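## Task

Locate the foam block, which sits inside one of the six drawers belonging to the two short, slim file cabinets that each have three drawers, and set it on the desk. When finished, all drawers in the room must be fully closed, both cabinets must remain roughly in their original spots, and the robot must not have toppled or be left leaning, since that counts as failure. Anything that stays in place only because the robot is holding it is not counted as achieved.

## Robot and tools

Robot: a Hello Robot Stretch 4 in a physics simulation. It has one arm: an omni-wheel base, a mast carrying a lift, an arm that telescopes forward from the lift, a three-joint wrist (yaw, pitch, roll) and a two-finger gripper. It stands about 1.6 m tall; the base edge lies within 0.23 m of the base origin. A loose object may occasionally get nudged by something outside the robot's control.

Frames: the base frame sits on the floor below the base centre, x ahead, y to the left, z up. hand_pose is reported in this frame, as a point between the open fingertips; with all wrist joints at 0 its axes line up with the base frame. The printed value may be slightly wrong. The odometry frame is the base frame as it was when the scene began.

execute_actions: argument "actions" is a list holding one action or nothing (empty returns state and pictures only). Optional "cameras": a list of head_camera, head_left_camera, head_right_camera, wrist_camera or all; omitted or null means all, [] means none. An action contains "base", "joints", or both, plus optional "pace" and "contact_limits"; alternatively it is just {"end_of_arm": "enable_torque"}, which restores any wrist or gripper motor that shut itself off. Motions in one action begin together and may finish at different times.

"base" holds exactly one relative command, an offset from where the base last reported itself: translate_m (metres, forward positive, -2 to 2), strafe_m (metres, sideways, left positive, -2 to 2) or rotate_rad (radians, counter-clockwise seen from above positive, -3.2 to 3.2). Base moves never combine turning with driving.

"joints" is one object keyed by joint name, each value an absolute target, not an offset: lift_m 0 to 1.2 m; arm_m 0 to 0.55 m extension; wrist_yaw_rad -1.134 to 4.276 (0 points ahead, positive swings left, 3.14 stowed backward, above 3.4 the arm may obstruct); wrist_pitch_rad -1.117 to 4.259 (0 level, 1.57 pointing down); wrist_roll_rad -1.117 to 4.259 (0 keeps fingers level, positive turns clockwise seen from behind); gripper_m -0.038 to 0.141, the fingertip gap in metres (negative means the tips squeeze together). Joints left out may still be driving toward a previous target. Targets past a range are clipped and reported; unknown keys or other invalid numbers reject the whole call and nothing moves.

"pace": slow, default, fast or max. Base speed at these is 0.1/0.3/0.4/0.6 m/s and turning 1/2/3/4 rad/s, reduced when the lift is above 0.2 m (down to 0.3 m/s and 1 rad/s at full height). "contact_limits" accepts only arm_m, from 0 (gentlest) to 0.75 (firmest), default 0.5. A handy opening move is lift_m 0.4 with wrist_yaw_rad 0 together to unfold the wrist.

wait: "seconds" from 0 to 10; commands nothing and returns the same state and pictures. zoom_image: "camera" plus "region" [x0, y0, x1, y1] in image pixels from the top-left, up to 504 by 504, taken from that camera's latest full image. finished_scene: "scene" is the current scene's number; it ends the scene irreversibly and reports success, and the next result gives the new task. Replying without any tool call ends everything. If a result reports a stop, later execute_actions, wait and finished_scene calls in that same reply are skipped.

Cameras: head_camera (420x560) at the mast top looking forward and downward; turn the base to aim it. head_left_camera and head_right_camera are fisheyes (420x672) beside it looking more steeply down, also showing base and arm. wrist_camera (616x392) looks along the fingers, tips near the bottom. Calibration lines give K, distortion and T_world_to_cam from the base frame; they carry small errors, larger for the wrist camera.

Result lines: base_status and joint_status say how each motion ended. done (for the base: wheels turned as commanded, even if slipping); off_target (resting short, maybe still pushing); contact_stop_at_<key> (blocked, that part goes slack; a slack lift can sag, slack wheels can roll); limit_stop_at_<name>, including own_body (self-collision, often with pitch below -0.2 and roll below -0.4 or above 4) and tilt (lean over 6 degrees; lift, arm and wheels go limp until it eases); torque_fault (wrist or gripper motor went limp; send enable_torque). on_its_own covers uncommanded behaviour; there "held at" is a target, not a position. lidar_m: 12 distances in metres in 30-degree sectors counter-clockwise from straight ahead (4th left, 7th behind, 10th right); "-" means nothing seen or closer than 0.25 m; it sees from about 0.15 m up, so tabletops register, and may miss glass or thin legs. wrist_depth_mm: 7x7 grid of median depths, 100 to 2000 mm, row by row from top left. base_odometry comes from wheel counts; if turned_by_wheels and turned_by_imu differ by over about 0.1 rad, the base bumped or slipped. base_tilt in degrees, forward and right positive, with a fixed offset up to about 1.5. motor_effort in percent, positive toward higher joint values, with the peak in brackets; for wheel_0..2 positive turns the base right.

Gripping: command a gap smaller than the object; going lower squeezes harder and pulls it toward the wrist. A solid grasp shows as a clear gripper effort change (at targets of 0 or more); gripper_m and done do not prove a hold. Tips stuck on a surface: raise the lift.

Avoid: driving or turning with over 1 kg held and arm_m above 0.2, especially at fast or max; strong steady pushes or pulls, mainly with a high gripper or high contact limit; base or arm moves that jam the gripper (torque fault); drops, slams, hard hits, and knocking cabinets out of place or leaving drawers ajar.

Each tool is called after "Request:" as name([rows], argument=value, ...), one row to a line, values as JSON.

## Session

Request:
execute_actions(actions=[])

Scene clock: 0.00 s.
base_odometry: x=+0.000 y=+0.000 heading=+0.000 (m, m, rad; odometry frame)
turned_by_wheels: +0.000 (rad since the last result)
turned_by_imu: +0.000 (rad since the last result)
base_tilt: forward=-0.3 right=-0.1 (deg)
lidar_m: 1.90 2.04 2.00 2.44 2.00 1.47 1.56 2.00 1.91 2.06 1.26 1.16
base_status: not commanded
joint_positions: lift_m=+0.208 arm_m=-0.003 wrist_yaw_rad=+3.196 wrist_pitch_rad=-0.014 wrist_roll_rad=-0.009 gripper_m=+0.057
joint_status: not commanded
motor_effort: lift_m=+20 arm_m=-1 wrist_yaw_rad=+1 wrist_pitch_rad=-8 wrist_roll_rad=+0 gripper_m=-1 wheel_0=+0 wheel_1=+0 wheel_2=+0 (%)
hand_pose: x=-0.1245 y=+0.0716 z=+0.3899 quat_wxyz=(-0.027, +0.007, -0.004, +1.000) (m; base frame)
wrist_depth_mm: - 138 137 - - 1863 1661 / - - 136 - 1756 1537 1708 / - 105 136 1863 1661 1537 1756 / - 116 137 1863 1618 1576 1708 / 142 140 - 1983 1661 1499 1708 / 204 1618 212 1576 196 1464 1397 / 206 1025 960 153 1025 904 976
pictures: head_camera, head_left_camera, head_right_camera, wrist_camera
Images, in order (width x height): head_camera 420x560, head_left_camera 420x672, head_right_camera 420x672, wrist_camera 616x392.

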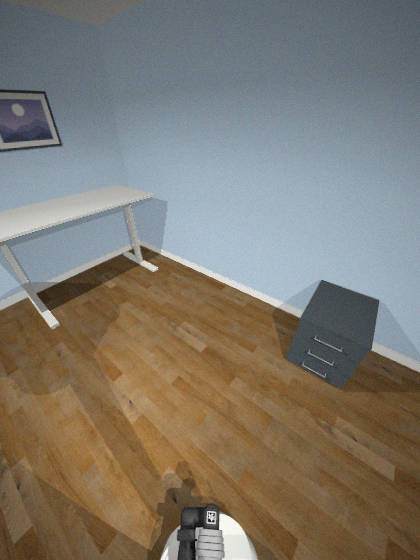

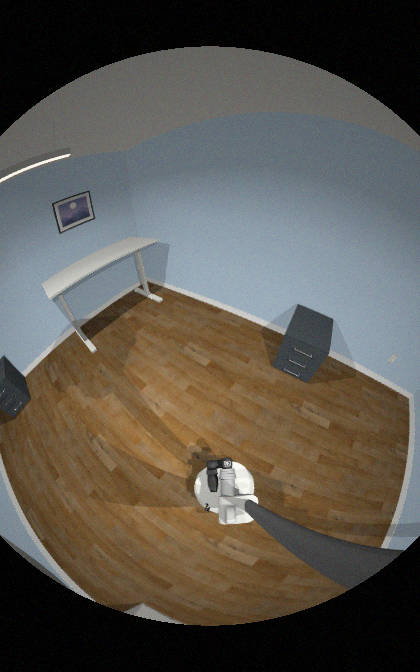

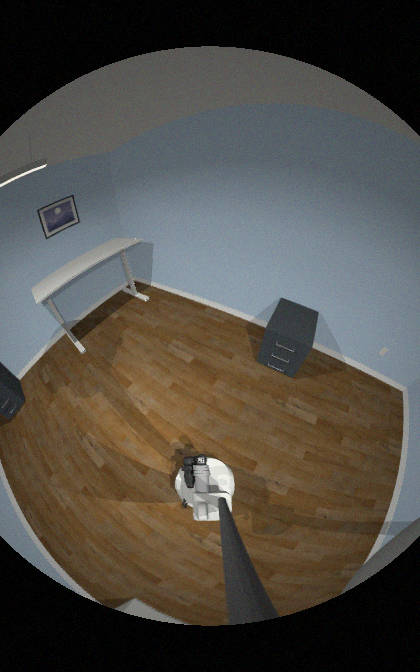

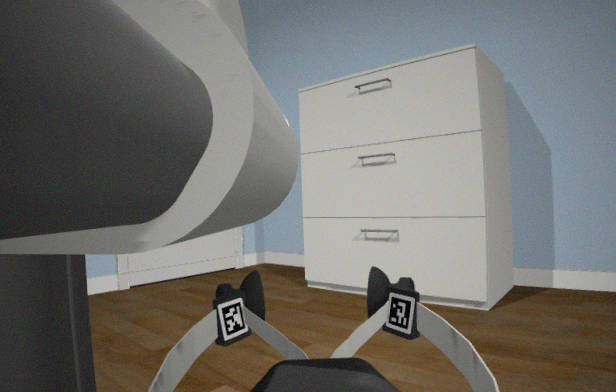

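Request:
execute_actions([
  {"base":{"rotate_rad":-0.45},"joints":{"lift_m":0.4,"wrist_yaw_rad":0,"wrist_roll_rad":1.57,"gripper_m":0.08}},
], cameras=["head_camera","wrist_camera"])

Scene clock: 5.10 s.
base_odometry: x=+0.000 y=+0.000 heading=-0.450 (m, m, rad; odometry frame)
turned_by_wheels: -0.450 (rad since the last result)
turned_by_imu: -0.459 (rad since the last result)
base_tilt: forward=-0.3 right=-0.1 (deg)
lidar_m: 1.18 1.93 2.02 2.01 2.45 1.97 1.47 1.62 1.94 1.90 2.09 1.22
base_status: done
joint_positions: lift_m=+0.400 arm_m=-0.003 wrist_yaw_rad=+0.000 wrist_pitch_rad=-0.014 wrist_roll_rad=+1.570 gripper_m=+0.080
joint_status: all done
motor_effort: lift_m=+23(22) arm_m=-1(0) wrist_yaw_rad=+0(5) wrist_pitch_rad=-9(8) wrist_roll_rad=+0(2) gripper_m=-3(5) wheel_0=+2(6) wheel_1=+1(7) wheel_2=+0(5) (%)
hand_pose: x=+0.4568 y=-0.0873 z=+0.5821 quat_wxyz=(+0.707, +0.707, -0.005, +0.005) (m; base frame)
wrist_depth_mm: 1464 1464 1464 1499 1464 1160 820 / 1499 1464 1537 1537 960 960 820 / 1537 1537 1537 1537 976 976 842 / 1576 1661 1618 1661 991 1008 854 / 1618 1661 1618 1576 1618 1160 854 / 1661 1708 214 1708 201 1138 854 / 1756 1661 1618 156 1708 1042 866
pictures: head_camera, wrist_camera
camera_calibration (this result's frames):
wrist_camera: T_world_to_cam=[[0.0188253, 0.0205347, -0.999612, 0.582041], [0.0356933, 0.999138, 0.0211971, 0.124437], [0.999185, -0.0360785, 0.0180761, -0.247645], [0, 0, 0, 1]] pos_world=[0.232044, -0.145217, 0.583654]
Images, in order (width x height): head_camera 420x560, wrist_camera 616x392.

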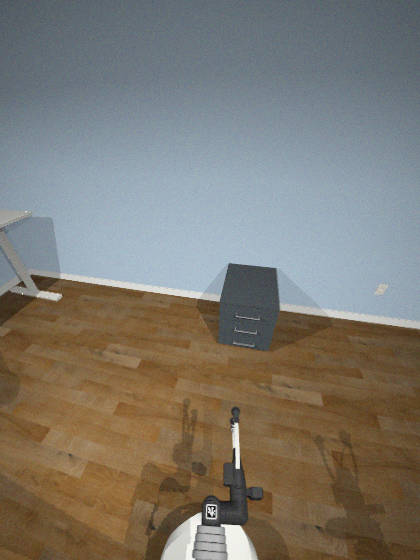

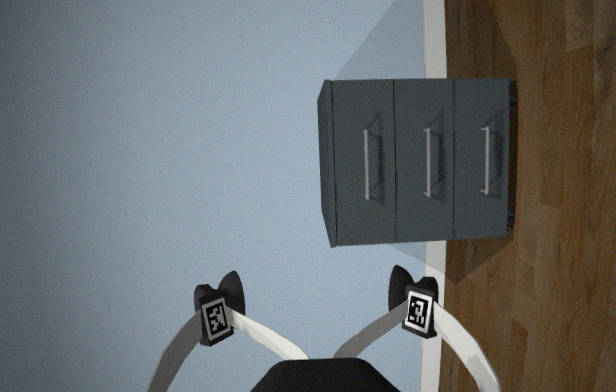

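Request:
execute_actions([
  {"base":{"rotate_rad":-0.15},"joints":{"lift_m":0.27}},
], cameras=[])

Request:
execute_actions([
  {"base":{"translate_m":0.3},"joints":{"arm_m":0.3}},
], cameras=["head_camera","wrist_camera"])

Scene clock: 9.20 s.
base_odometry: x=+0.000 y=+0.000 heading=-0.600 (m, m, rad; odometry frame)
turned_by_wheels: -0.150 (rad since the last result)
turned_by_imu: -0.152 (rad since the last result)
base_tilt: forward=-0.3 right=-0.1 (deg)
lidar_m: 1.17 1.84 2.07 2.03 2.44 2.04 1.48 1.53 2.00 1.90 1.98 1.85
base_status: done
joint_positions: lift_m=+0.270 arm_m=-0.003 wrist_yaw_rad=+0.000 wrist_pitch_rad=-0.014 wrist_roll_rad=+1.570 gripper_m=+0.080
joint_status: all done
motor_effort: lift_m=+18(22) arm_m=+0(1) wrist_yaw_rad=+1(0) wrist_pitch_rad=-9(9) wrist_roll_rad=+1(0) gripper_m=-3(2) wheel_0=+2(6) wheel_1=+1(1) wheel_2=+0(7) (%)
hand_pose: x=+0.4568 y=-0.0874 z=+0.4525 quat_wxyz=(+0.707, +0.707, -0.005, +0.005) (m; base frame)
wrist_depth_mm: 1576 1576 1576 1661 1576 904 634 / 1576 1576 1576 1576 1576 904 640 / 1576 1618 1537 1576 1537 946 654 / 1618 1576 1537 991 1042 960 654 / 1618 1618 1618 1008 1008 946 668 / 1576 1576 216 1008 201 891 661 / 1576 1576 1618 156 1576 831 676
pictures: none
No camera images: the call's "cameras" was empty. Leave "cameras" out to get every camera's image.

Scene clock: 11.67 s.
base_odometry: x=+0.248 y=-0.169 heading=-0.599 (m, m, rad; odometry frame)
turned_by_wheels: +0.000 (rad since the last result)
turned_by_imu: +0.000 (rad since the last result)
base_tilt: forward=-0.3 right=-0.1 (deg)
lidar_m: 0.87 1.55 2.09 2.01 2.58 2.34 1.77 1.81 2.04 1.90 2.01 1.53
base_status: done
joint_positions: lift_m=+0.270 arm_m=+0.299 wrist_yaw_rad=+0.000 wrist_pitch_rad=-0.014 wrist_roll_rad=+1.570 gripper_m=+0.080
joint_status: all done
motor_effort: lift_m=+18(18) arm_m=+5(6) wrist_yaw_rad=+0(0) wrist_pitch_rad=-8(8) wrist_roll_rad=+0(1) gripper_m=-3(0) wheel_0=+1(7) wheel_1=+1(8) wheel_2=+1(7) (%)
hand_pose: x=+0.7585 y=-0.0874 z=+0.4526 quat_wxyz=(+0.707, +0.707, -0.005, +0.005) (m; base frame)
wrist_depth_mm: 976 946 976 960 960 878 634 / 960 946 946 976 976 842 615 / 946 946 960 387 387 389 389 / 976 960 976 389 387 387 389 / 946 991 976 392 389 389 387 / 946 960 215 387 201 389 384 / 946 960 976 156 387 387 387
pictures: head_camera, wrist_camera
camera_calibration (this result's frames):
wrist_camera: T_world_to_cam=[[0.0189888, 0.0206426, -0.999607, 0.446772], [0.0359975, 0.999125, 0.0213164, 0.116215], [0.999171, -0.0363881, 0.0182291, -0.546905], [0, 0, 0, 1]] pos_world=[0.533785, -0.145237, 0.454088]
Images, in order (width x height): head_camera 420x560, wrist_camera 616x392.

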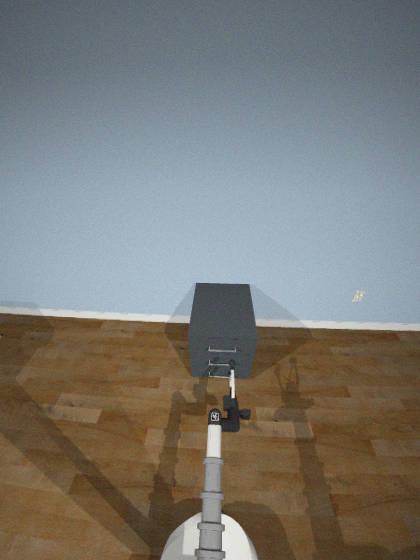

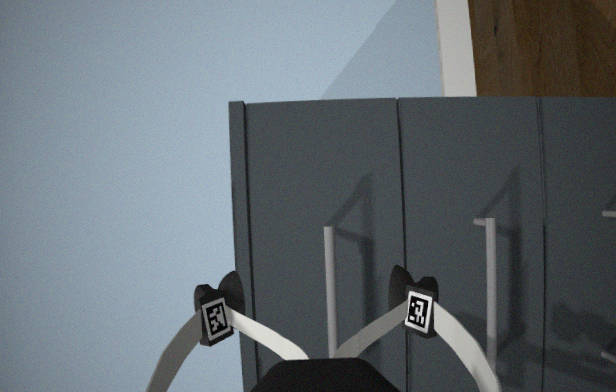

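Request:
execute_actions([
  {"base":{"strafe_m":0.05},"joints":{"lift_m":0.258}},
], cameras=[])

Request:
execute_actions([
  {"joints":{"arm_m":0.435}},
], cameras=[])

Request:
execute_actions([
  {"joints":{"gripper_m":-0.02}},
], cameras=["wrist_camera"])

Request:
execute_actions([
  {"joints":{"arm_m":0.13}},
], cameras=["head_camera","wrist_camera"])

Scene clock: 15.23 s.
base_odometry: x=+0.276 y=-0.128 heading=-0.599 (m, m, rad; odometry frame)
turned_by_wheels: +0.000 (rad since the last result)
turned_by_imu: +0.001 (rad since the last result)
base_tilt: forward=-0.3 right=-0.1 (deg)
lidar_m: 0.87 1.54 2.04 1.96 2.53 2.36 1.80 1.83 2.02 1.94 2.03 0.95
base_status: done
joint_positions: lift_m=+0.258 arm_m=+0.299 wrist_yaw_rad=+0.000 wrist_pitch_rad=-0.014 wrist_roll_rad=+1.570 gripper_m=+0.080
joint_status: all done
motor_effort: lift_m=+18(19) arm_m=+5(5) wrist_yaw_rad=+1(1) wrist_pitch_rad=-7(8) wrist_roll_rad=+0(0) gripper_m=+0(3) wheel_0=+2(8) wheel_1=-2(11) wheel_2=+0(1) (%)
hand_pose: x=+0.7585 y=-0.0874 z=+0.4405 quat_wxyz=(+0.707, +0.707, -0.005, +0.005) (m; base frame)
wrist_depth_mm: 946 960 960 960 976 798 621 / 946 960 394 387 389 382 389 / 960 960 387 389 392 387 387 / 976 946 389 387 387 387 387 / 960 960 960 387 384 389 387 / 976 960 215 387 202 387 387 / 960 960 389 156 387 389 382
pictures: none
No camera images: the call's "cameras" was empty. Leave "cameras" out to get every camera's image.

Scene clock: 16.67 s.
base_odometry: x=+0.276 y=-0.128 heading=-0.599 (m, m, rad; odometry frame)
turned_by_wheels: +0.000 (rad since the last result)
turned_by_imu: +0.001 (rad since the last result)
base_tilt: forward=-0.3 right=-0.1 (deg)
lidar_m: 0.88 1.53 2.02 1.95 2.55 2.35 1.77 1.84 2.09 1.94 2.03 0.94
base_status: not commanded
joint_positions: lift_m=+0.258 arm_m=+0.434 wrist_yaw_rad=+0.000 wrist_pitch_rad=-0.014 wrist_roll_rad=+1.570 gripper_m=+0.080
joint_status: all done
motor_effort: lift_m=+18(18) arm_m=+5(0) wrist_yaw_rad=+1(1) wrist_pitch_rad=-8(8) wrist_roll_rad=+1(1) gripper_m=-7(3) wheel_0=+2(2) wheel_1=-2(2) wheel_2=+0(0) (%)
hand_pose: x=+0.8935 y=-0.0874 z=+0.4405 quat_wxyz=(+0.707, +0.707, -0.005, +0.005) (m; base frame)
wrist_depth_mm: 820 820 251 251 251 251 - / 820 820 251 251 251 251 252 / 831 831 251 250 250 252 251 / 820 831 250 251 252 251 251 / 831 820 250 250 251 250 251 / 820 820 216 250 201 250 251 / 831 831 251 156 251 250 -
pictures: none
No camera images: the call's "cameras" was empty. Leave "cameras" out to get every camera's image.

Scene clock: 18.40 s.
base_odometry: x=+0.276 y=-0.128 heading=-0.599 (m, m, rad; odometry frame)
turned_by_wheels: +0.000 (rad since the last result)
turned_by_imu: +0.001 (rad since the last result)
base_tilt: forward=-0.3 right=-0.1 (deg)
lidar_m: 0.89 1.54 2.03 1.94 2.53 2.33 1.77 1.83 2.05 1.96 2.04 0.96
base_status: not commanded
joint_positions: lift_m=+0.258 arm_m=+0.434 wrist_yaw_rad=+0.001 wrist_pitch_rad=-0.011 wrist_roll_rad=+1.570 gripper_m=-0.019
joint_status: all done
motor_effort: lift_m=+18(19) arm_m=+4(5) wrist_yaw_rad=-2(2) wrist_pitch_rad=-19(19) wrist_roll_rad=+0(0) gripper_m=-16(18) wheel_0=+2(2) wheel_1=-2(2) wheel_2=+0(0) (%)
hand_pose: x=+0.8939 y=-0.0871 z=+0.4394 quat_wxyz=(+0.707, +0.707, -0.003, +0.004) (m; base frame)
wrist_depth_mm: 820 798 246 246 248 251 - / 820 820 245 246 247 251 252 / 820 820 247 246 246 251 252 / 820 831 245 246 247 252 253 / 809 820 246 246 247 252 251 / 820 820 244 202 187 251 252 / 831 831 213 209 246 250 -
pictures: wrist_camera
camera_calibration (this result's frames):
wrist_camera: T_world_to_cam=[[0.0152428, 0.0206549, -0.99967, 0.434439], [0.0352237, 0.999155, 0.0211814, 0.112132], [0.999263, -0.035535, 0.0145024, -0.680239], [0, 0, 0, 1]] pos_world=[0.669166, -0.145183, 0.441786]
Images, in order (width x height): wrist_camera 616x392.

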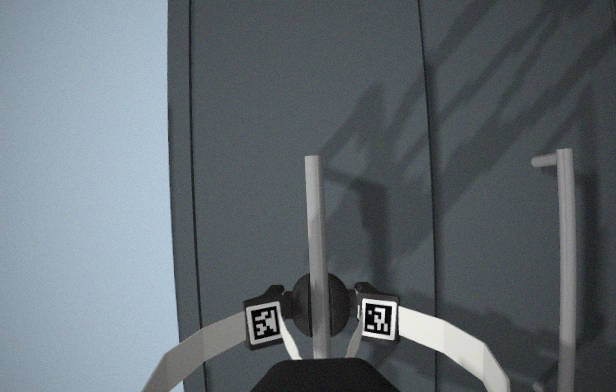

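Scene clock: 20.43 s.
base_odometry: x=+0.276 y=-0.128 heading=-0.600 (m, m, rad; odometry frame)
turned_by_wheels: +0.000 (rad since the last result)
turned_by_imu: +0.001 (rad since the last result)
base_tilt: forward=-0.3 right=-0.1 (deg)
lidar_m: 0.57 1.56 2.04 1.95 2.54 2.34 1.78 1.81 2.07 1.96 2.04 0.61
base_status: not commanded
joint_positions: lift_m=+0.258 arm_m=+0.131 wrist_yaw_rad=-0.003 wrist_pitch_rad=-0.010 wrist_roll_rad=+1.570 gripper_m=-0.020
joint_status: all done
motor_effort: lift_m=+19(19) arm_m=-5(9) wrist_yaw_rad=+10(10) wrist_pitch_rad=-21(23) wrist_roll_rad=+0(0) gripper_m=-13(19) wheel_0=+1(1) wheel_1=-2(2) wheel_2=-1(1) (%)
hand_pose: x=+0.5899 y=-0.0883 z=+0.4391 quat_wxyz=(+0.707, +0.707, -0.005, +0.002) (m; base frame)
wrist_depth_mm: 1138 1160 245 247 248 842 615 / 1118 1138 246 247 247 750 585 / 1118 1118 245 245 247 559 564 / 1118 1118 245 245 246 554 564 / 1138 1138 244 244 244 564 569 / 1138 1118 244 203 186 559 564 / 1138 1138 243 198 244 569 574
pictures: head_camera, wrist_camera
camera_calibration (this result's frames):
wrist_camera: T_world_to_cam=[[0.0143614, 0.0205949, -0.999685, 0.439324], [0.039369, 0.999001, 0.0211464, 0.121591], [0.999122, -0.0396603, 0.0135363, -0.37639], [0, 0, 0, 1]] pos_world=[0.364963, -0.145445, 0.441709]
Images, in order (width x height): head_camera 420x560, wrist_camera 616x392.

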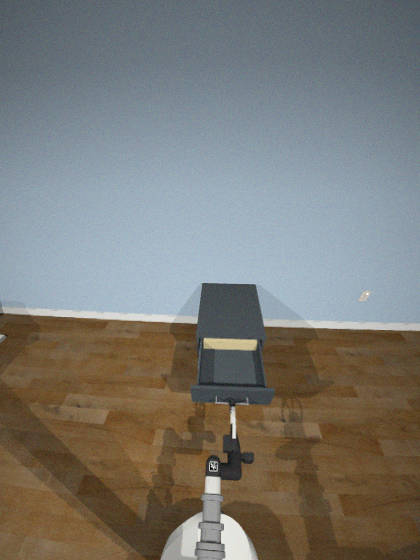

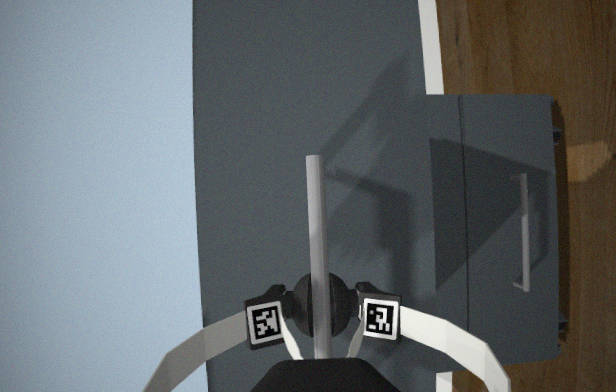

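Looks like folders, no block. Close; next drawer.

Request:
execute_actions([
  {"joints":{"arm_m":0.441}},
], cameras=[])

Request:
execute_actions([
  {"joints":{"gripper_m":0.07}},
], cameras=[])

Request:
execute_actions([
  {"joints":{"arm_m":0.37}},
], cameras=[])

Request:
execute_actions([
  {"joints":{"lift_m":0.105}},
], cameras=[])

Request:
execute_actions([
  {"joints":{"arm_m":0.435}},
], cameras=[])

Request:
execute_actions([
  {"joints":{"gripper_m":-0.02}},
], cameras=["wrist_camera"])

Request:
execute_actions([
  {"joints":{"arm_m":0.13}},
], cameras=["head_camera"])

Scene clock: 26.60 s.
base_odometry: x=+0.276 y=-0.128 heading=-0.600 (m, m, rad; odometry frame)
turned_by_wheels: +0.000 (rad since the last result)
turned_by_imu: +0.002 (rad since the last result)
base_tilt: forward=-0.2 right=-0.1 (deg)
lidar_m: 0.90 1.52 2.06 1.94 2.51 2.35 1.78 1.83 2.09 1.93 2.04 0.96
base_status: not commanded
joint_positions: lift_m=+0.258 arm_m=+0.440 wrist_yaw_rad=+0.001 wrist_pitch_rad=-0.011 wrist_roll_rad=+1.570 gripper_m=-0.020
joint_status: all done
motor_effort: lift_m=+18(19) arm_m=+5(6) wrist_yaw_rad=-1(12) wrist_pitch_rad=-18(21) wrist_roll_rad=+0(1) gripper_m=-16(17) wheel_0=+1(1) wheel_1=-2(2) wheel_2=+0(2) (%)
hand_pose: x=+0.8996 y=-0.0872 z=+0.4394 quat_wxyz=(+0.707, +0.707, -0.004, +0.004) (m; base frame)
wrist_depth_mm: 820 809 245 245 246 246 - / 820 809 244 245 245 246 247 / 809 820 244 245 246 246 246 / 809 831 244 244 244 247 246 / 809 820 244 242 244 244 247 / 809 809 243 202 187 245 246 / 820 831 241 208 244 245 -
pictures: none
No camera images: the call's "cameras" was empty. Leave "cameras" out to get every camera's image.

Scene clock: 28.23 s.
base_odometry: x=+0.276 y=-0.128 heading=-0.600 (m, m, rad; odometry frame)
turned_by_wheels: +0.000 (rad since the last result)
turned_by_imu: +0.001 (rad since the last result)
base_tilt: forward=-0.3 right=-0.1 (deg)
lidar_m: 0.87 1.53 2.05 1.93 2.51 2.34 1.77 1.82 2.07 1.97 2.04 0.95
base_status: not commanded
joint_positions: lift_m=+0.258 arm_m=+0.440 wrist_yaw_rad=-0.001 wrist_pitch_rad=-0.014 wrist_roll_rad=+1.570 gripper_m=+0.070
joint_status: all done
motor_effort: lift_m=+19(19) arm_m=+5(5) wrist_yaw_rad=+5(5) wrist_pitch_rad=-9(18) wrist_roll_rad=+0(0) gripper_m=-4(16) wheel_0=+0(0) wheel_1=-2(2) wheel_2=-1(1) (%)
hand_pose: x=+0.8994 y=-0.0878 z=+0.4403 quat_wxyz=(+0.707, +0.707, -0.005, +0.004) (m; base frame)
wrist_depth_mm: 809 820 245 245 246 246 - / 809 820 244 246 247 246 247 / 820 831 244 245 247 246 246 / 820 831 244 245 246 245 245 / 831 820 244 244 245 246 246 / 820 831 245 244 198 245 245 / 831 820 244 153 244 245 -
pictures: none
No camera images: the call's "cameras" was empty. Leave "cameras" out to get every camera's image.

Scene clock: 29.37 s.
base_odometry: x=+0.276 y=-0.128 heading=-0.600 (m, m, rad; odometry frame)
turned_by_wheels: +0.000 (rad since the last result)
turned_by_imu: +0.000 (rad since the last result)
base_tilt: forward=-0.3 right=-0.1 (deg)
lidar_m: 0.86 1.53 2.03 1.95 2.52 2.35 1.76 1.82 2.08 1.94 2.07 0.97
base_status: not commanded
joint_positions: lift_m=+0.258 arm_m=+0.371 wrist_yaw_rad=+0.000 wrist_pitch_rad=-0.014 wrist_roll_rad=+1.570 gripper_m=+0.070
joint_status: all done
motor_effort: lift_m=+19(18) arm_m=-5(3) wrist_yaw_rad=+1(5) wrist_pitch_rad=-8(13) wrist_roll_rad=+0(0) gripper_m=-3(1) wheel_0=+1(0) wheel_1=-2(2) wheel_2=+0(1) (%)
hand_pose: x=+0.8302 y=-0.0874 z=+0.4404 quat_wxyz=(+0.707, +0.707, -0.005, +0.005) (m; base frame)
wrist_depth_mm: 866 891 314 315 315 315 315 / 904 904 314 315 315 317 315 / 891 878 314 314 314 315 317 / 891 891 315 315 315 317 315 / 891 891 312 314 314 314 315 / 891 891 214 314 205 315 315 / 904 891 314 157 314 314 314
pictures: none
No camera images: the call's "cameras" was empty. Leave "cameras" out to get every camera's image.

Scene clock: 31.07 s.
base_odometry: x=+0.276 y=-0.128 heading=-0.600 (m, m, rad; odometry frame)
turned_by_wheels: +0.000 (rad since the last result)
turned_by_imu: +0.001 (rad since the last result)
base_tilt: forward=-0.3 right=-0.1 (deg)
lidar_m: 0.86 1.55 2.02 1.95 2.54 2.35 1.78 1.84 2.09 1.95 2.06 0.94
base_status: not commanded
joint_positions: lift_m=+0.105 arm_m=+0.371 wrist_yaw_rad=+0.000 wrist_pitch_rad=-0.014 wrist_roll_rad=+1.570 gripper_m=+0.070
joint_status: all done
motor_effort: lift_m=+17(17) arm_m=-5(5) wrist_yaw_rad=+1(1) wrist_pitch_rad=-9(9) wrist_roll_rad=+0(0) gripper_m=-2(0) wheel_0=+1(0) wheel_1=-2(2) wheel_2=+0(0) (%)
hand_pose: x=+0.8302 y=-0.0874 z=+0.2875 quat_wxyz=(+0.707, +0.707, -0.005, +0.005) (m; base frame)
wrist_depth_mm: 891 315 315 315 315 319 315 / 314 315 314 315 319 314 315 / 314 312 312 314 315 315 317 / 315 314 310 314 314 314 317 / 312 314 314 317 312 314 315 / 312 314 214 315 204 315 315 / 312 312 314 157 314 314 314
pictures: none
No camera images: the call's "cameras" was empty. Leave "cameras" out to get every camera's image.

Scene clock: 32.17 s.
base_odometry: x=+0.276 y=-0.128 heading=-0.600 (m, m, rad; odometry frame)
turned_by_wheels: +0.000 (rad since the last result)
turned_by_imu: +0.000 (rad since the last result)
base_tilt: forward=-0.3 right=-0.1 (deg)
lidar_m: 0.86 1.54 2.04 1.94 2.54 2.34 1.76 1.85 2.07 1.94 2.04 0.94
base_status: not commanded
joint_positions: lift_m=+0.105 arm_m=+0.434 wrist_yaw_rad=+0.000 wrist_pitch_rad=-0.014 wrist_roll_rad=+1.570 gripper_m=+0.070
joint_status: all done
motor_effort: lift_m=+18(18) arm_m=+5(4) wrist_yaw_rad=+1(1) wrist_pitch_rad=-9(9) wrist_roll_rad=+0(0) gripper_m=-2(2) wheel_0=+0(0) wheel_1=-2(2) wheel_2=+0(0) (%)
hand_pose: x=+0.8935 y=-0.0874 z=+0.2875 quat_wxyz=(+0.707, +0.707, -0.005, +0.005) (m; base frame)
wrist_depth_mm: 250 250 251 251 250 252 - / 250 250 251 252 250 252 252 / 250 250 251 250 252 252 251 / 250 250 250 251 250 251 252 / 250 250 250 251 250 251 251 / 248 249 215 250 204 251 252 / 234 249 249 158 251 249 -
pictures: none
No camera images: the call's "cameras" was empty. Leave "cameras" out to get every camera's image.

Scene clock: 33.80 s.
base_odometry: x=+0.276 y=-0.128 heading=-0.599 (m, m, rad; odometry frame)
turned_by_wheels: +0.000 (rad since the last result)
turned_by_imu: +0.001 (rad since the last result)
base_tilt: forward=-0.3 right=-0.1 (deg)
lidar_m: 0.87 1.53 2.03 1.94 2.53 2.33 1.78 1.83 2.07 1.95 2.07 0.93
base_status: not commanded
joint_positions: lift_m=+0.105 arm_m=+0.434 wrist_yaw_rad=+0.001 wrist_pitch_rad=-0.009 wrist_roll_rad=+1.570 gripper_m=-0.019
joint_status: all done
on_its_own: wrist_pitch_rad is at rest, and its effort (-24) is outside its rest range (-23 to +23)
motor_effort: lift_m=+19(19) arm_m=+3(5) wrist_yaw_rad=-1(2) wrist_pitch_rad=-24(25) wrist_roll_rad=+0(0) gripper_m=-16(19) wheel_0=+1(0) wheel_1=-2(2) wheel_2=+0(0) (%)
hand_pose: x=+0.8939 y=-0.0871 z=+0.2859 quat_wxyz=(+0.707, +0.707, -0.003, +0.003) (m; base frame)
wrist_depth_mm: 247 249 247 246 249 253 - / 248 249 245 247 248 253 252 / 248 249 245 247 246 252 254 / 248 249 246 246 247 253 253 / 246 248 246 246 247 251 251 / 246 249 245 203 187 250 252 / 247 247 244 199 247 251 -
pictures: wrist_camera
camera_calibration (this result's frames):
wrist_camera: T_world_to_cam=[[0.0134872, 0.0206533, -0.999696, 0.282511], [0.0352744, 0.999155, 0.021118, 0.115361], [0.999287, -0.0355485, 0.0127473, -0.677529], [0, 0, 0, 1]] pos_world=[0.669166, -0.145183, 0.288626]
Images, in order (width x height): wrist_camera 616x392.

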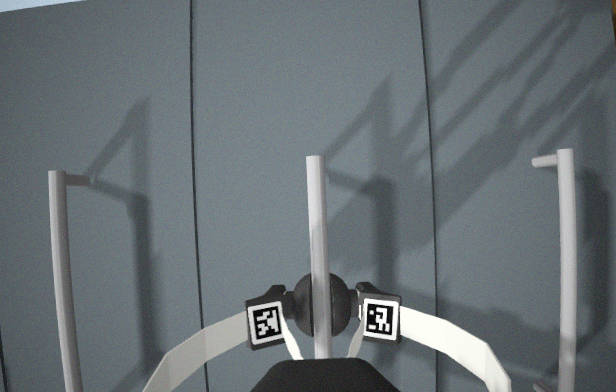

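Scene clock: 35.83 s.
base_odometry: x=+0.276 y=-0.128 heading=-0.600 (m, m, rad; odometry frame)
turned_by_wheels: +0.000 (rad since the last result)
turned_by_imu: +0.001 (rad since the last result)
base_tilt: forward=-0.3 right=-0.1 (deg)
lidar_m: 0.59 1.54 2.05 1.94 2.54 2.33 1.76 1.84 2.07 1.96 2.04 0.61
base_status: not commanded
joint_positions: lift_m=+0.105 arm_m=+0.131 wrist_yaw_rad=-0.003 wrist_pitch_rad=-0.008 wrist_roll_rad=+1.570 gripper_m=-0.020
joint_status: all done
on_its_own: wrist_pitch_rad is at rest, and its effort (-26) is outside its rest range (-23 to +23)
motor_effort: lift_m=+19(19) arm_m=-4(9) wrist_yaw_rad=+11(10) wrist_pitch_rad=-26(26) wrist_roll_rad=+0(0) gripper_m=-14(20) wheel_0=+0(1) wheel_1=-2(2) wheel_2=+0(1) (%)
hand_pose: x=+0.5899 y=-0.0883 z=+0.2856 quat_wxyz=(+0.707, +0.707, -0.004, +0.002) (m; base frame)
wrist_depth_mm: 1138 1118 247 247 248 539 392 / 1118 1160 245 246 249 559 402 / 1118 1160 245 246 246 559 407 / 1118 1118 246 246 247 559 407 / 1138 1160 245 246 247 559 421 / 1118 1118 244 206 187 554 418 / 1118 1138 243 197 245 469 421
pictures: head_camera
Images, in order (width x height): head_camera 420x560.

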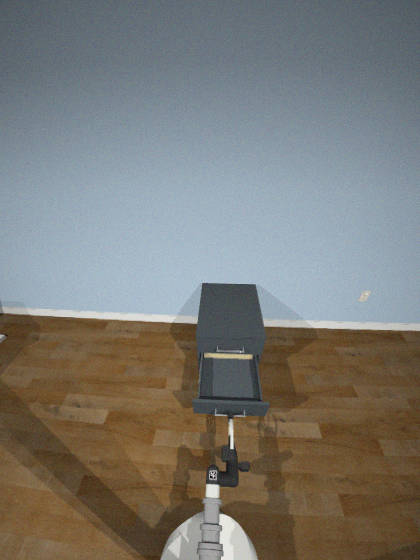

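Request:
execute_actions([
  {"joints":{"arm_m":0.441}},
], cameras=[])

Request:
execute_actions([
  {"joints":{"gripper_m":0.07}},
], cameras=[])

Request:
execute_actions([
  {"joints":{"arm_m":0.37}},
], cameras=[])

Request:
execute_actions([
  {"joints":{"lift_m":0.03,"wrist_pitch_rad":0.35}},
], cameras=["wrist_camera"])

Scene clock: 41.13 s.
base_odometry: x=+0.276 y=-0.128 heading=-0.600 (m, m, rad; odometry frame)
turned_by_wheels: +0.000 (rad since the last result)
turned_by_imu: +0.002 (rad since the last result)
base_tilt: forward=-0.3 right=-0.1 (deg)
lidar_m: 0.86 1.53 2.01 1.95 2.53 2.33 1.78 1.83 2.04 1.94 2.04 0.93
base_status: not commanded
joint_positions: lift_m=+0.105 arm_m=+0.440 wrist_yaw_rad=+0.001 wrist_pitch_rad=-0.009 wrist_roll_rad=+1.570 gripper_m=-0.019
joint_status: all done
motor_effort: lift_m=+19(19) arm_m=+5(7) wrist_yaw_rad=-1(12) wrist_pitch_rad=-22(27) wrist_roll_rad=+0(0) gripper_m=-13(18) wheel_0=+1(0) wheel_1=-2(2) wheel_2=-1(2) (%)
hand_pose: x=+0.8996 y=-0.0872 z=+0.2860 quat_wxyz=(+0.707, +0.707, -0.003, +0.004) (m; base frame)
wrist_depth_mm: 243 243 245 245 245 246 - / 242 243 244 244 246 246 247 / 244 244 244 245 244 246 247 / 242 243 244 244 245 246 246 / 242 242 243 244 246 246 246 / 242 242 243 206 186 245 247 / 242 242 243 197 245 245 -
pictures: none
No camera images: the call's "cameras" was empty. Leave "cameras" out to get every camera's image.

Scene clock: 42.77 s.
base_odometry: x=+0.276 y=-0.128 heading=-0.600 (m, m, rad; odometry frame)
turned_by_wheels: +0.000 (rad since the last result)
turned_by_imu: +0.001 (rad since the last result)
base_tilt: forward=-0.3 right=-0.1 (deg)
lidar_m: 0.88 1.54 2.05 1.94 2.53 2.35 1.78 1.85 2.09 1.93 2.05 0.94
base_status: not commanded
joint_positions: lift_m=+0.105 arm_m=+0.440 wrist_yaw_rad=-0.001 wrist_pitch_rad=-0.014 wrist_roll_rad=+1.570 gripper_m=+0.070
joint_status: all done
motor_effort: lift_m=+19(19) arm_m=+5(5) wrist_yaw_rad=+5(5) wrist_pitch_rad=-10(22) wrist_roll_rad=+0(0) gripper_m=-1(14) wheel_0=+0(0) wheel_1=-1(2) wheel_2=-1(1) (%)
hand_pose: x=+0.8994 y=-0.0878 z=+0.2872 quat_wxyz=(+0.707, +0.707, -0.005, +0.004) (m; base frame)
wrist_depth_mm: 245 244 245 245 246 248 - / 245 243 246 245 245 247 247 / 243 244 245 245 246 245 246 / 243 242 245 244 245 246 246 / 242 244 244 242 246 246 245 / 242 244 224 214 198 246 245 / 242 242 244 152 245 245 -
pictures: none
No camera images: the call's "cameras" was empty. Leave "cameras" out to get every camera's image.

Scene clock: 43.90 s.
base_odometry: x=+0.276 y=-0.128 heading=-0.600 (m, m, rad; odometry frame)
turned_by_wheels: +0.000 (rad since the last result)
turned_by_imu: +0.000 (rad since the last result)
base_tilt: forward=-0.3 right=-0.1 (deg)
lidar_m: 0.85 1.54 2.03 1.94 2.52 2.34 1.77 1.85 2.09 1.94 2.06 0.95
base_status: not commanded
joint_positions: lift_m=+0.105 arm_m=+0.371 wrist_yaw_rad=+0.000 wrist_pitch_rad=-0.014 wrist_roll_rad=+1.570 gripper_m=+0.070
joint_status: all done
motor_effort: lift_m=+19(19) arm_m=-4(10) wrist_yaw_rad=+1(5) wrist_pitch_rad=-9(14) wrist_roll_rad=+0(0) gripper_m=-1(0) wheel_0=+0(0) wheel_1=-2(1) wheel_2=+0(1) (%)
hand_pose: x=+0.8302 y=-0.0874 z=+0.2873 quat_wxyz=(+0.707, +0.707, -0.005, +0.005) (m; base frame)
wrist_depth_mm: 878 315 317 314 315 315 317 / 314 315 315 315 315 315 315 / 314 314 314 314 314 315 317 / 314 314 314 314 315 314 315 / 312 314 312 314 315 315 315 / 314 312 213 314 205 314 315 / 310 312 314 157 312 303 312
pictures: none
No camera images: the call's "cameras" was empty. Leave "cameras" out to get every camera's image.

Scene clock: 45.20 s.
base_odometry: x=+0.276 y=-0.128 heading=-0.600 (m, m, rad; odometry frame)
turned_by_wheels: +0.000 (rad since the last result)
turned_by_imu: +0.001 (rad since the last result)
base_tilt: forward=-0.3 right=-0.1 (deg)
lidar_m: 0.86 1.53 2.06 1.94 2.54 2.34 1.79 1.84 2.06 1.94 2.03 0.93
base_status: not commanded
joint_positions: lift_m=+0.030 arm_m=+0.371 wrist_yaw_rad=+0.000 wrist_pitch_rad=+0.352 wrist_roll_rad=+1.570 gripper_m=+0.070
joint_status: all done
motor_effort: lift_m=+18(18) arm_m=-4(5) wrist_yaw_rad=+1(1) wrist_pitch_rad=-7(7) wrist_roll_rad=+0(0) gripper_m=-3(4) wheel_0=+0(0) wheel_1=-2(1) wheel_2=+0(0) (%)
hand_pose: x=+0.8125 y=-0.0874 z=+0.1090 quat_wxyz=(+0.697, +0.696, +0.124, -0.124) (m; base frame)
wrist_depth_mm: 268 294 320 407 309 222 - / 268 290 314 343 312 226 188 / 271 290 312 343 315 228 190 / 267 289 310 342 322 230 191 / 268 287 307 342 320 231 193 / 266 286 214 340 204 222 193 / 265 281 306 158 309 212 -
pictures: wrist_camera
camera_calibration (this result's frames):
wrist_camera: T_world_to_cam=[[-0.340222, 0.0206468, -0.940119, 0.387697], [0.0413677, 0.99912, 0.00697196, 0.118833], [0.939435, -0.0365186, -0.340776, -0.506932], [0, 0, 0, 1]] pos_world=[0.603216, -0.145245, 0.190902]
Images, in order (width x height): wrist_camera 616x392.

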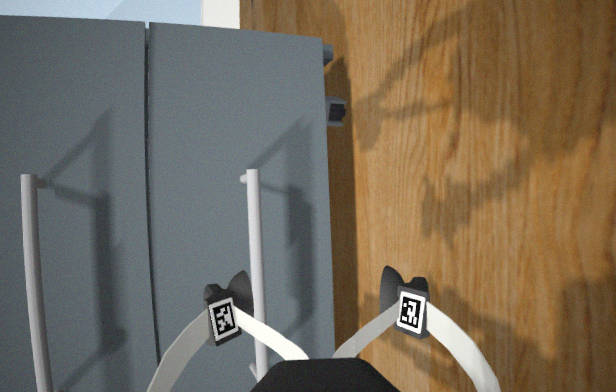

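Request:
execute_actions([
  {"joints":{"lift_m":0.05}},
], cameras=[])

Request:
execute_actions([
  {"joints":{"arm_m":0.448}},
], cameras=[])

Request:
execute_actions([
  {"joints":{"gripper_m":-0.02}},
], cameras=["wrist_camera"])

Request:
execute_actions([
  {"joints":{"arm_m":0.14}},
], cameras=["head_camera"])

Scene clock: 48.20 s.
base_odometry: x=+0.276 y=-0.128 heading=-0.600 (m, m, rad; odometry frame)
turned_by_wheels: +0.000 (rad since the last result)
turned_by_imu: +0.001 (rad since the last result)
base_tilt: forward=-0.3 right=-0.1 (deg)
lidar_m: 0.88 1.53 2.04 1.96 2.51 2.36 1.79 1.83 2.08 1.95 2.05 0.94
base_status: not commanded
joint_positions: lift_m=+0.050 arm_m=+0.371 wrist_yaw_rad=+0.000 wrist_pitch_rad=+0.352 wrist_roll_rad=+1.570 gripper_m=+0.070
joint_status: all done
motor_effort: lift_m=+23(23) arm_m=-4(5) wrist_yaw_rad=+1(1) wrist_pitch_rad=-7(7) wrist_roll_rad=+1(0) gripper_m=-1(3) wheel_0=+0(0) wheel_1=-1(2) wheel_2=+0(0) (%)
hand_pose: x=+0.8125 y=-0.0874 z=+0.1285 quat_wxyz=(+0.697, +0.696, +0.124, -0.124) (m; base frame)
wrist_depth_mm: 271 293 322 433 340 245 - / 270 290 314 343 345 248 208 / 267 289 315 343 349 252 211 / 266 289 312 340 353 254 213 / 262 287 312 340 357 257 213 / 262 287 214 340 204 246 213 / 262 282 309 157 340 235 -
pictures: none
No camera images: the call's "cameras" was empty. Leave "cameras" out to get every camera's image.

Scene clock: 49.37 s.
base_odometry: x=+0.276 y=-0.128 heading=-0.600 (m, m, rad; odometry frame)
turned_by_wheels: +0.000 (rad since the last result)
turned_by_imu: +0.000 (rad since the last result)
base_tilt: forward=-0.3 right=-0.1 (deg)
lidar_m: 0.88 1.53 2.04 1.95 2.54 2.33 1.77 1.83 2.08 1.93 2.05 0.95
base_status: not commanded
joint_positions: lift_m=+0.050 arm_m=+0.446 wrist_yaw_rad=-0.003 wrist_pitch_rad=+0.350 wrist_roll_rad=+1.570 gripper_m=+0.070
joint_status: all done
motor_effort: lift_m=+21(23) arm_m=+9(4) wrist_yaw_rad=+9(9) wrist_pitch_rad=-1(8) wrist_roll_rad=+0(0) gripper_m=+1(1) wheel_0=+1(1) wheel_1=+0(2) wheel_2=-3(3) (%)
hand_pose: x=+0.8881 y=-0.0882 z=+0.1291 quat_wxyz=(+0.696, +0.696, +0.122, -0.124) (m; base frame)
wrist_depth_mm: 207 220 240 262 296 248 - / 205 221 239 262 301 251 210 / 205 220 239 260 304 255 213 / 206 221 241 257 283 257 213 / 204 219 241 256 286 258 216 / 203 217 210 254 204 249 216 / 202 213 234 156 285 236 -
pictures: none
No camera images: the call's "cameras" was empty. Leave "cameras" out to get every camera's image.

Scene clock: 51.00 s.
base_odometry: x=+0.276 y=-0.128 heading=-0.599 (m, m, rad; odometry frame)
turned_by_wheels: +0.000 (rad since the last result)
turned_by_imu: +0.001 (rad since the last result)
base_tilt: forward=-0.3 right=-0.1 (deg)
lidar_m: 0.88 1.55 2.04 1.94 2.54 2.34 1.79 1.83 2.06 1.97 2.03 0.95
base_status: not commanded
joint_positions: lift_m=+0.050 arm_m=+0.447 wrist_yaw_rad=+0.001 wrist_pitch_rad=+0.355 wrist_roll_rad=+1.570 gripper_m=-0.019
joint_status: all done
motor_effort: lift_m=+20(21) arm_m=+3(8) wrist_yaw_rad=-1(9) wrist_pitch_rad=-14(14) wrist_roll_rad=+0(0) gripper_m=-21(20) wheel_0=+1(1) wheel_1=-1(0) wheel_2=+0(3) (%)
hand_pose: x=+0.8889 y=-0.0872 z=+0.1280 quat_wxyz=(+0.696, +0.696, +0.125, -0.124) (m; base frame)
wrist_depth_mm: 204 219 236 259 289 243 - / 203 219 236 258 296 246 207 / 204 220 236 258 298 250 208 / 204 218 236 249 303 253 210 / 202 217 236 253 281 253 212 / 202 216 229 204 184 254 213 / 202 213 229 203 279 224 -
pictures: wrist_camera
camera_calibration (this result's frames):
wrist_camera: T_world_to_cam=[[-0.342739, 0.0203459, -0.93921, 0.4337], [0.0405098, 0.999156, 0.0068615, 0.116082], [0.938557, -0.0356956, -0.343274, -0.571025], [0, 0, 0, 1]] pos_world=[0.679882, -0.145191, 0.210521]
Images, in order (width x height): wrist_camera 616x392.

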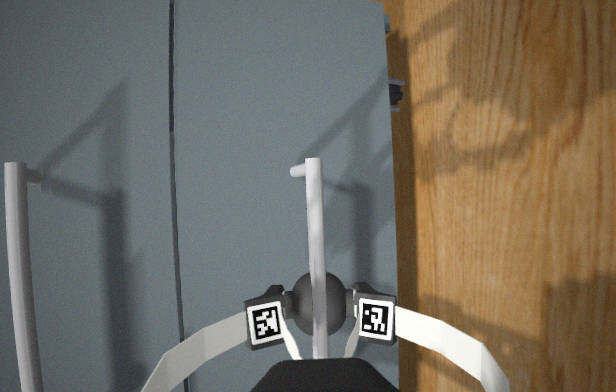

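Scene clock: 53.03 s.
base_odometry: x=+0.276 y=-0.128 heading=-0.599 (m, m, rad; odometry frame)
turned_by_wheels: +0.000 (rad since the last result)
turned_by_imu: +0.001 (rad since the last result)
base_tilt: forward=-0.3 right=-0.1 (deg)
lidar_m: 0.68 1.55 2.04 1.94 2.53 2.34 1.78 1.84 2.10 1.96 2.03 0.73
base_status: not commanded
joint_positions: lift_m=+0.050 arm_m=+0.141 wrist_yaw_rad=+0.000 wrist_pitch_rad=+0.352 wrist_roll_rad=+1.570 gripper_m=-0.020
joint_status: all done
motor_effort: lift_m=+20(20) arm_m=-4(7) wrist_yaw_rad=+1(4) wrist_pitch_rad=-7(14) wrist_roll_rad=+0(0) gripper_m=-16(20) wheel_0=+1(1) wheel_1=-1(1) wheel_2=+0(1) (%)
hand_pose: x=+0.5825 y=-0.0874 z=+0.1286 quat_wxyz=(+0.696, +0.696, +0.124, -0.124) (m; base frame)
wrist_depth_mm: 960 1025 820 500 343 246 - / 946 1008 342 370 347 251 209 / 466 504 340 370 353 254 213 / 462 496 340 368 353 255 214 / 462 500 338 366 359 258 214 / 462 496 332 202 188 257 215 / 462 492 177 183 334 227 -
pictures: head_camera
Images, in order (width x height): head_camera 420x560.

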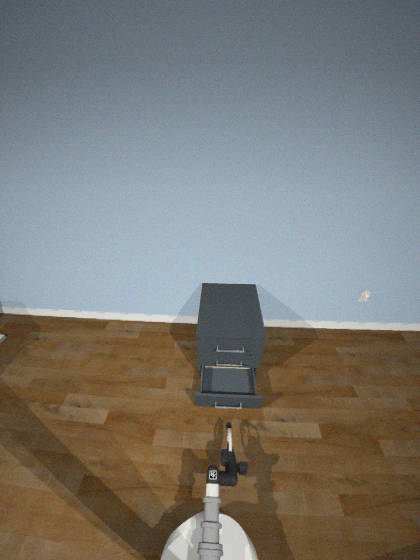

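Request:
execute_actions([
  {"joints":{"gripper_m":0.07}},
], cameras=[])

Request:
execute_actions([
  {"joints":{"arm_m":0.452},"pace":"slow"},
], cameras=[])

Request:
execute_actions([
  {"joints":{"arm_m":0.3}},
], cameras=[])

Request:
execute_actions([
  {"joints":{"lift_m":0.1,"wrist_pitch_rad":0}},
], cameras=[])

Request:
execute_actions([
  {"base":{"rotate_rad":1.571},"joints":{"arm_m":0,"lift_m":0.258}},
], cameras=["head_camera","head_left_camera"])

Scene clock: 57.37 s.
base_odometry: x=+0.276 y=-0.128 heading=-0.599 (m, m, rad; odometry frame)
turned_by_wheels: +0.000 (rad since the last result)
turned_by_imu: +0.002 (rad since the last result)
base_tilt: forward=-0.3 right=-0.1 (deg)
lidar_m: 0.67 1.53 2.04 1.97 2.55 2.32 1.78 1.83 2.05 1.93 2.03 0.73
base_status: not commanded
joint_positions: lift_m=+0.050 arm_m=+0.141 wrist_yaw_rad=+0.000 wrist_pitch_rad=+0.352 wrist_roll_rad=+1.570 gripper_m=+0.070
joint_status: all done
motor_effort: lift_m=+20(20) arm_m=-5(4) wrist_yaw_rad=+1(1) wrist_pitch_rad=-8(8) wrist_roll_rad=+0(0) gripper_m=-3(14) wheel_0=+1(1) wheel_1=+0(1) wheel_2=+0(0) (%)
hand_pose: x=+0.5825 y=-0.0874 z=+0.1286 quat_wxyz=(+0.696, +0.696, +0.124, -0.124) (m; base frame)
wrist_depth_mm: 976 1042 820 504 343 248 - / 960 991 340 375 349 250 210 / 462 500 340 370 353 253 211 / 462 500 338 368 355 256 214 / 466 496 338 368 359 257 214 / 462 500 214 366 204 247 215 / 462 488 334 158 343 235 -
pictures: none
No camera images: the call's "cameras" was empty. Leave "cameras" out to get every camera's image.

Scene clock: 61.77 s.
base_odometry: x=+0.276 y=-0.128 heading=-0.600 (m, m, rad; odometry frame)
turned_by_wheels: +0.000 (rad since the last result)
turned_by_imu: +0.002 (rad since the last result)
base_tilt: forward=-0.3 right=-0.1 (deg)
lidar_m: 0.86 1.53 2.05 1.96 2.54 2.33 1.78 1.83 2.06 1.95 2.04 0.95
base_status: not commanded
joint_positions: lift_m=+0.050 arm_m=+0.450 wrist_yaw_rad=-0.004 wrist_pitch_rad=+0.349 wrist_roll_rad=+1.570 gripper_m=+0.070
joint_status: all done
motor_effort: lift_m=+20(20) arm_m=+10(11) wrist_yaw_rad=+12(12) wrist_pitch_rad=+0(8) wrist_roll_rad=+0(0) gripper_m=+2(3) wheel_0=+2(2) wheel_1=+0(0) wheel_2=-4(4) (%)
hand_pose: x=+0.8918 y=-0.0885 z=+0.1294 quat_wxyz=(+0.696, +0.696, +0.122, -0.124) (m; base frame)
wrist_depth_mm: 206 220 239 262 298 248 - / 204 218 238 260 300 252 211 / 203 219 239 257 283 255 213 / 204 218 240 255 285 257 214 / 202 217 236 254 282 259 216 / 202 217 198 248 206 248 216 / 201 210 235 151 282 237 -
pictures: none
No camera images: the call's "cameras" was empty. Leave "cameras" out to get every camera's image.

Scene clock: 63.30 s.
base_odometry: x=+0.276 y=-0.128 heading=-0.599 (m, m, rad; odometry frame)
turned_by_wheels: +0.000 (rad since the last result)
turned_by_imu: +0.001 (rad since the last result)
base_tilt: forward=-0.3 right=-0.1 (deg)
lidar_m: 0.87 1.53 2.05 1.93 2.53 2.35 1.80 1.80 2.06 1.96 2.05 0.95
base_status: not commanded
joint_positions: lift_m=+0.050 arm_m=+0.301 wrist_yaw_rad=+0.000 wrist_pitch_rad=+0.352 wrist_roll_rad=+1.570 gripper_m=+0.070
joint_status: all done
motor_effort: lift_m=+20(20) arm_m=-5(9) wrist_yaw_rad=+1(13) wrist_pitch_rad=-7(8) wrist_roll_rad=+0(0) gripper_m=+0(4) wheel_0=+2(2) wheel_1=+0(0) wheel_2=-1(4) (%)
hand_pose: x=+0.7425 y=-0.0874 z=+0.1287 quat_wxyz=(+0.696, +0.696, +0.124, -0.124) (m; base frame)
wrist_depth_mm: 809 891 931 539 342 247 - / 330 355 387 439 345 250 208 / 327 353 384 421 353 252 211 / 324 355 377 421 353 254 213 / 325 355 377 421 357 256 214 / 325 349 214 415 205 246 214 / 327 345 377 157 342 235 -
pictures: none
No camera images: the call's "cameras" was empty. Leave "cameras" out to get every camera's image.

Scene clock: 64.40 s.
base_odometry: x=+0.276 y=-0.128 heading=-0.599 (m, m, rad; odometry frame)
turned_by_wheels: +0.000 (rad since the last result)
turned_by_imu: +0.000 (rad since the last result)
base_tilt: forward=-0.3 right=-0.1 (deg)
lidar_m: 0.88 1.54 2.03 1.95 2.51 2.36 1.79 1.84 2.08 1.96 2.02 0.95
base_status: not commanded
joint_positions: lift_m=+0.100 arm_m=+0.301 wrist_yaw_rad=+0.000 wrist_pitch_rad=+0.003 wrist_roll_rad=+1.570 gripper_m=+0.070
joint_status: all done
motor_effort: lift_m=+23(24) arm_m=-4(4) wrist_yaw_rad=+1(1) wrist_pitch_rad=-10(16) wrist_roll_rad=+0(0) gripper_m=-1(4) wheel_0=+2(2) wheel_1=+1(0) wheel_2=-1(1) (%)
hand_pose: x=+0.7602 y=-0.0874 z=+0.2771 quat_wxyz=(+0.707, +0.707, +0.001, -0.001) (m; base frame)
wrist_depth_mm: 946 917 960 960 946 521 382 / 946 379 384 389 389 394 389 / 946 384 384 387 387 389 399 / 960 382 387 387 389 389 404 / 946 384 387 387 387 392 410 / 960 382 213 384 204 389 407 / 960 384 382 158 387 392 407
pictures: none
No camera images: the call's "cameras" was empty. Leave "cameras" out to get every camera's image.

Scene clock: 66.47 s.
base_odometry: x=+0.276 y=-0.128 heading=+0.972 (m, m, rad; odometry frame)
turned_by_wheels: +1.571 (rad since the last result)
turned_by_imu: +1.610 (rad since the last result)
base_tilt: forward=-0.3 right=-0.1 (deg)
lidar_m: 1.94 2.52 2.34 1.78 1.84 2.04 1.96 2.07 0.95 0.87 1.57 2.03
base_status: done
joint_positions: lift_m=+0.258 arm_m=+0.001 wrist_yaw_rad=+0.000 wrist_pitch_rad=+0.003 wrist_roll_rad=+1.570 gripper_m=+0.070
joint_status: all done
motor_effort: lift_m=+23(25) arm_m=-4(9) wrist_yaw_rad=+0(1) wrist_pitch_rad=-8(10) wrist_roll_rad=+0(0) gripper_m=-2(4) wheel_0=+0(5) wheel_1=-2(2) wheel_2=+1(5) (%)
hand_pose: x=+0.4603 y=-0.0874 z=+0.4353 quat_wxyz=(+0.707, +0.707, +0.001, -0.001) (m; base frame)
wrist_depth_mm: - - - - 1618 842 603 / - - - - 1618 866 609 / - - - - 1708 891 615 / - - - - 1808 891 621 / - - - - 1808 891 634 / - - 214 - 204 831 627 / - - - 158 1537 778 647
pictures: head_camera, head_left_camera
Images, in order (width x height): head_camera 420x560, head_left_camera 420x672.

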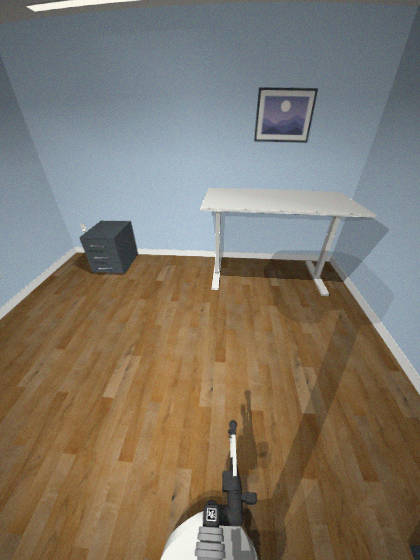

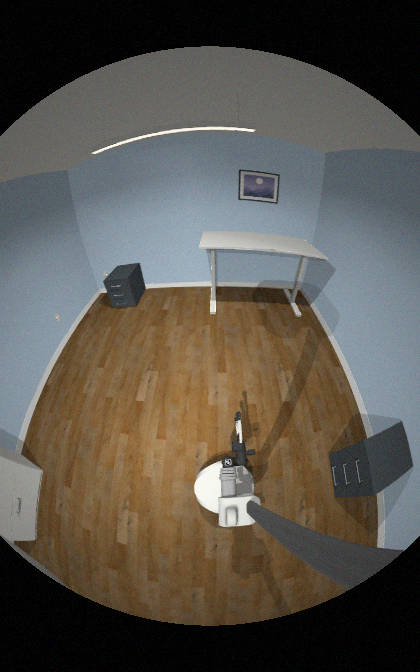

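Request:
execute_actions([
  {"base":{"rotate_rad":-0.04}},
], cameras=[])

Request:
execute_actions([
  {"base":{"translate_m":1.0},"pace":"fast"},
], cameras=[])

Request:
execute_actions([
  {"base":{"strafe_m":1.45},"pace":"fast"},
], cameras=["head_camera","wrist_camera"])

Scene clock: 69.60 s.
base_odometry: x=+0.276 y=-0.128 heading=+0.932 (m, m, rad; odometry frame)
turned_by_wheels: -0.040 (rad since the last result)
turned_by_imu: -0.040 (rad since the last result)
base_tilt: forward=-0.3 right=-0.1 (deg)
lidar_m: 1.93 2.52 2.36 1.79 1.78 2.09 1.98 2.03 0.93 0.87 1.52 2.01
base_status: done
joint_positions: lift_m=+0.258 arm_m=+0.001 wrist_yaw_rad=+0.000 wrist_pitch_rad=+0.003 wrist_roll_rad=+1.570 gripper_m=+0.070
joint_status: not commanded
motor_effort: lift_m=+23(23) arm_m=-4(5) wrist_yaw_rad=+1(0) wrist_pitch_rad=-8(9) wrist_roll_rad=+0(0) gripper_m=-3(3) wheel_0=+0(4) wheel_1=+1(5) wheel_2=-1(3) (%)
hand_pose: x=+0.4602 y=-0.0874 z=+0.4353 quat_wxyz=(+0.707, +0.707, +0.001, -0.001) (m; base frame)
wrist_depth_mm: - - - - 1576 842 603 / - - - - 1618 854 609 / - - - - 1708 866 615 / - - - - 1756 891 627 / - - - - 1808 917 634 / - - 214 - 204 842 627 / - - - 158 1661 768 647
pictures: none
No camera images: the call's "cameras" was empty. Leave "cameras" out to get every camera's image.

Scene clock: 73.47 s.
base_odometry: x=+0.872 y=+0.675 heading=+0.931 (m, m, rad; odometry frame)
turned_by_wheels: +0.000 (rad since the last result)
turned_by_imu: -0.001 (rad since the last result)
base_tilt: forward=-0.3 right=-0.1 (deg)
lidar_m: 0.93 0.99 1.76 2.28 2.22 2.48 3.00 1.30 1.26 1.44 1.39 0.98
base_status: done
joint_positions: lift_m=+0.258 arm_m=+0.001 wrist_yaw_rad=+0.000 wrist_pitch_rad=+0.003 wrist_roll_rad=+1.570 gripper_m=+0.070
joint_status: not commanded
motor_effort: lift_m=+23(23) arm_m=-4(5) wrist_yaw_rad=+1(1) wrist_pitch_rad=-9(8) wrist_roll_rad=+0(0) gripper_m=-3(0) wheel_0=+0(6) wheel_1=-2(7) wheel_2=-1(10) (%)
hand_pose: x=+0.4602 y=-0.0874 z=+0.4353 quat_wxyz=(+0.707, +0.707, +0.001, -0.001) (m; base frame)
wrist_depth_mm: 750 1042 1499 1537 1576 842 609 / 788 1042 1537 1576 1537 842 609 / 788 1042 1537 1576 1576 878 609 / 778 1042 1537 1499 1576 891 627 / 820 1042 1499 1499 1537 917 634 / 798 1060 214 1499 204 820 627 / 759 1499 1464 158 1499 788 647
pictures: none
No camera images: the call's "cameras" was empty. Leave "cameras" out to get every camera's image.

Scene clock: 78.30 s.
base_odometry: x=-0.291 y=+1.540 heading=+0.931 (m, m, rad; odometry frame)
turned_by_wheels: +0.000 (rad since the last result)
turned_by_imu: -0.004 (rad since the last result)
base_tilt: forward=-0.3 right=-0.1 (deg)
lidar_m: 1.11 1.21 0.86 0.80 0.85 1.14 1.38 3.14 2.53 2.91 1.54 1.67
base_status: done
joint_positions: lift_m=+0.258 arm_m=+0.001 wrist_yaw_rad=+0.000 wrist_pitch_rad=+0.003 wrist_roll_rad=+1.570 gripper_m=+0.070
joint_status: not commanded
motor_effort: lift_m=+22(22) arm_m=-5(5) wrist_yaw_rad=+1(1) wrist_pitch_rad=-8(9) wrist_roll_rad=+1(0) gripper_m=-3(0) wheel_0=+0(12) wheel_1=-1(10) wheel_2=-1(1) (%)
hand_pose: x=+0.4602 y=-0.0874 z=+0.4353 quat_wxyz=(+0.707, +0.707, +0.001, -0.001) (m; base frame)
wrist_depth_mm: 1537 1537 1537 1499 1537 842 609 / 1537 1499 1499 1537 1499 866 603 / 1464 1499 1499 1537 1499 878 621 / 1499 1499 1537 946 931 904 621 / 1537 1537 1464 917 931 891 621 / 1499 1499 215 917 204 842 634 / 1430 1464 1464 157 931 788 640
pictures: head_camera, wrist_camera
camera_calibration (this result's frames):
wrist_camera: T_world_to_cam=[[0.00217218, 0.0206444, -0.999785, 0.443041], [0.0363496, 0.999125, 0.0207098, 0.127423], [0.999337, -0.0363868, 0.00141986, -0.241269], [0, 0, 0, 1]] pos_world=[0.235515, -0.145237, 0.440649]
Images, in order (width x height): head_camera 420x560, wrist_camera 616x392.

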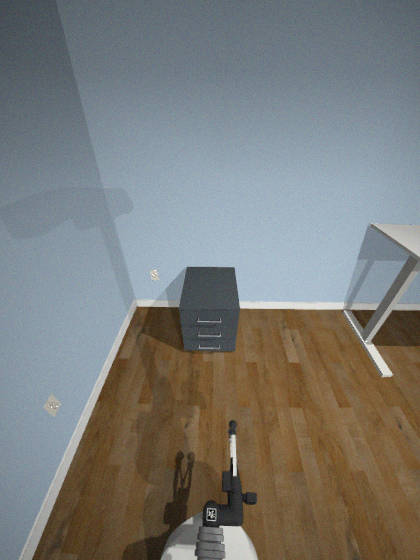

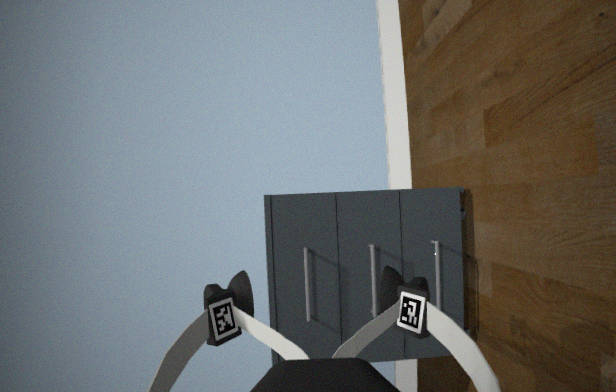

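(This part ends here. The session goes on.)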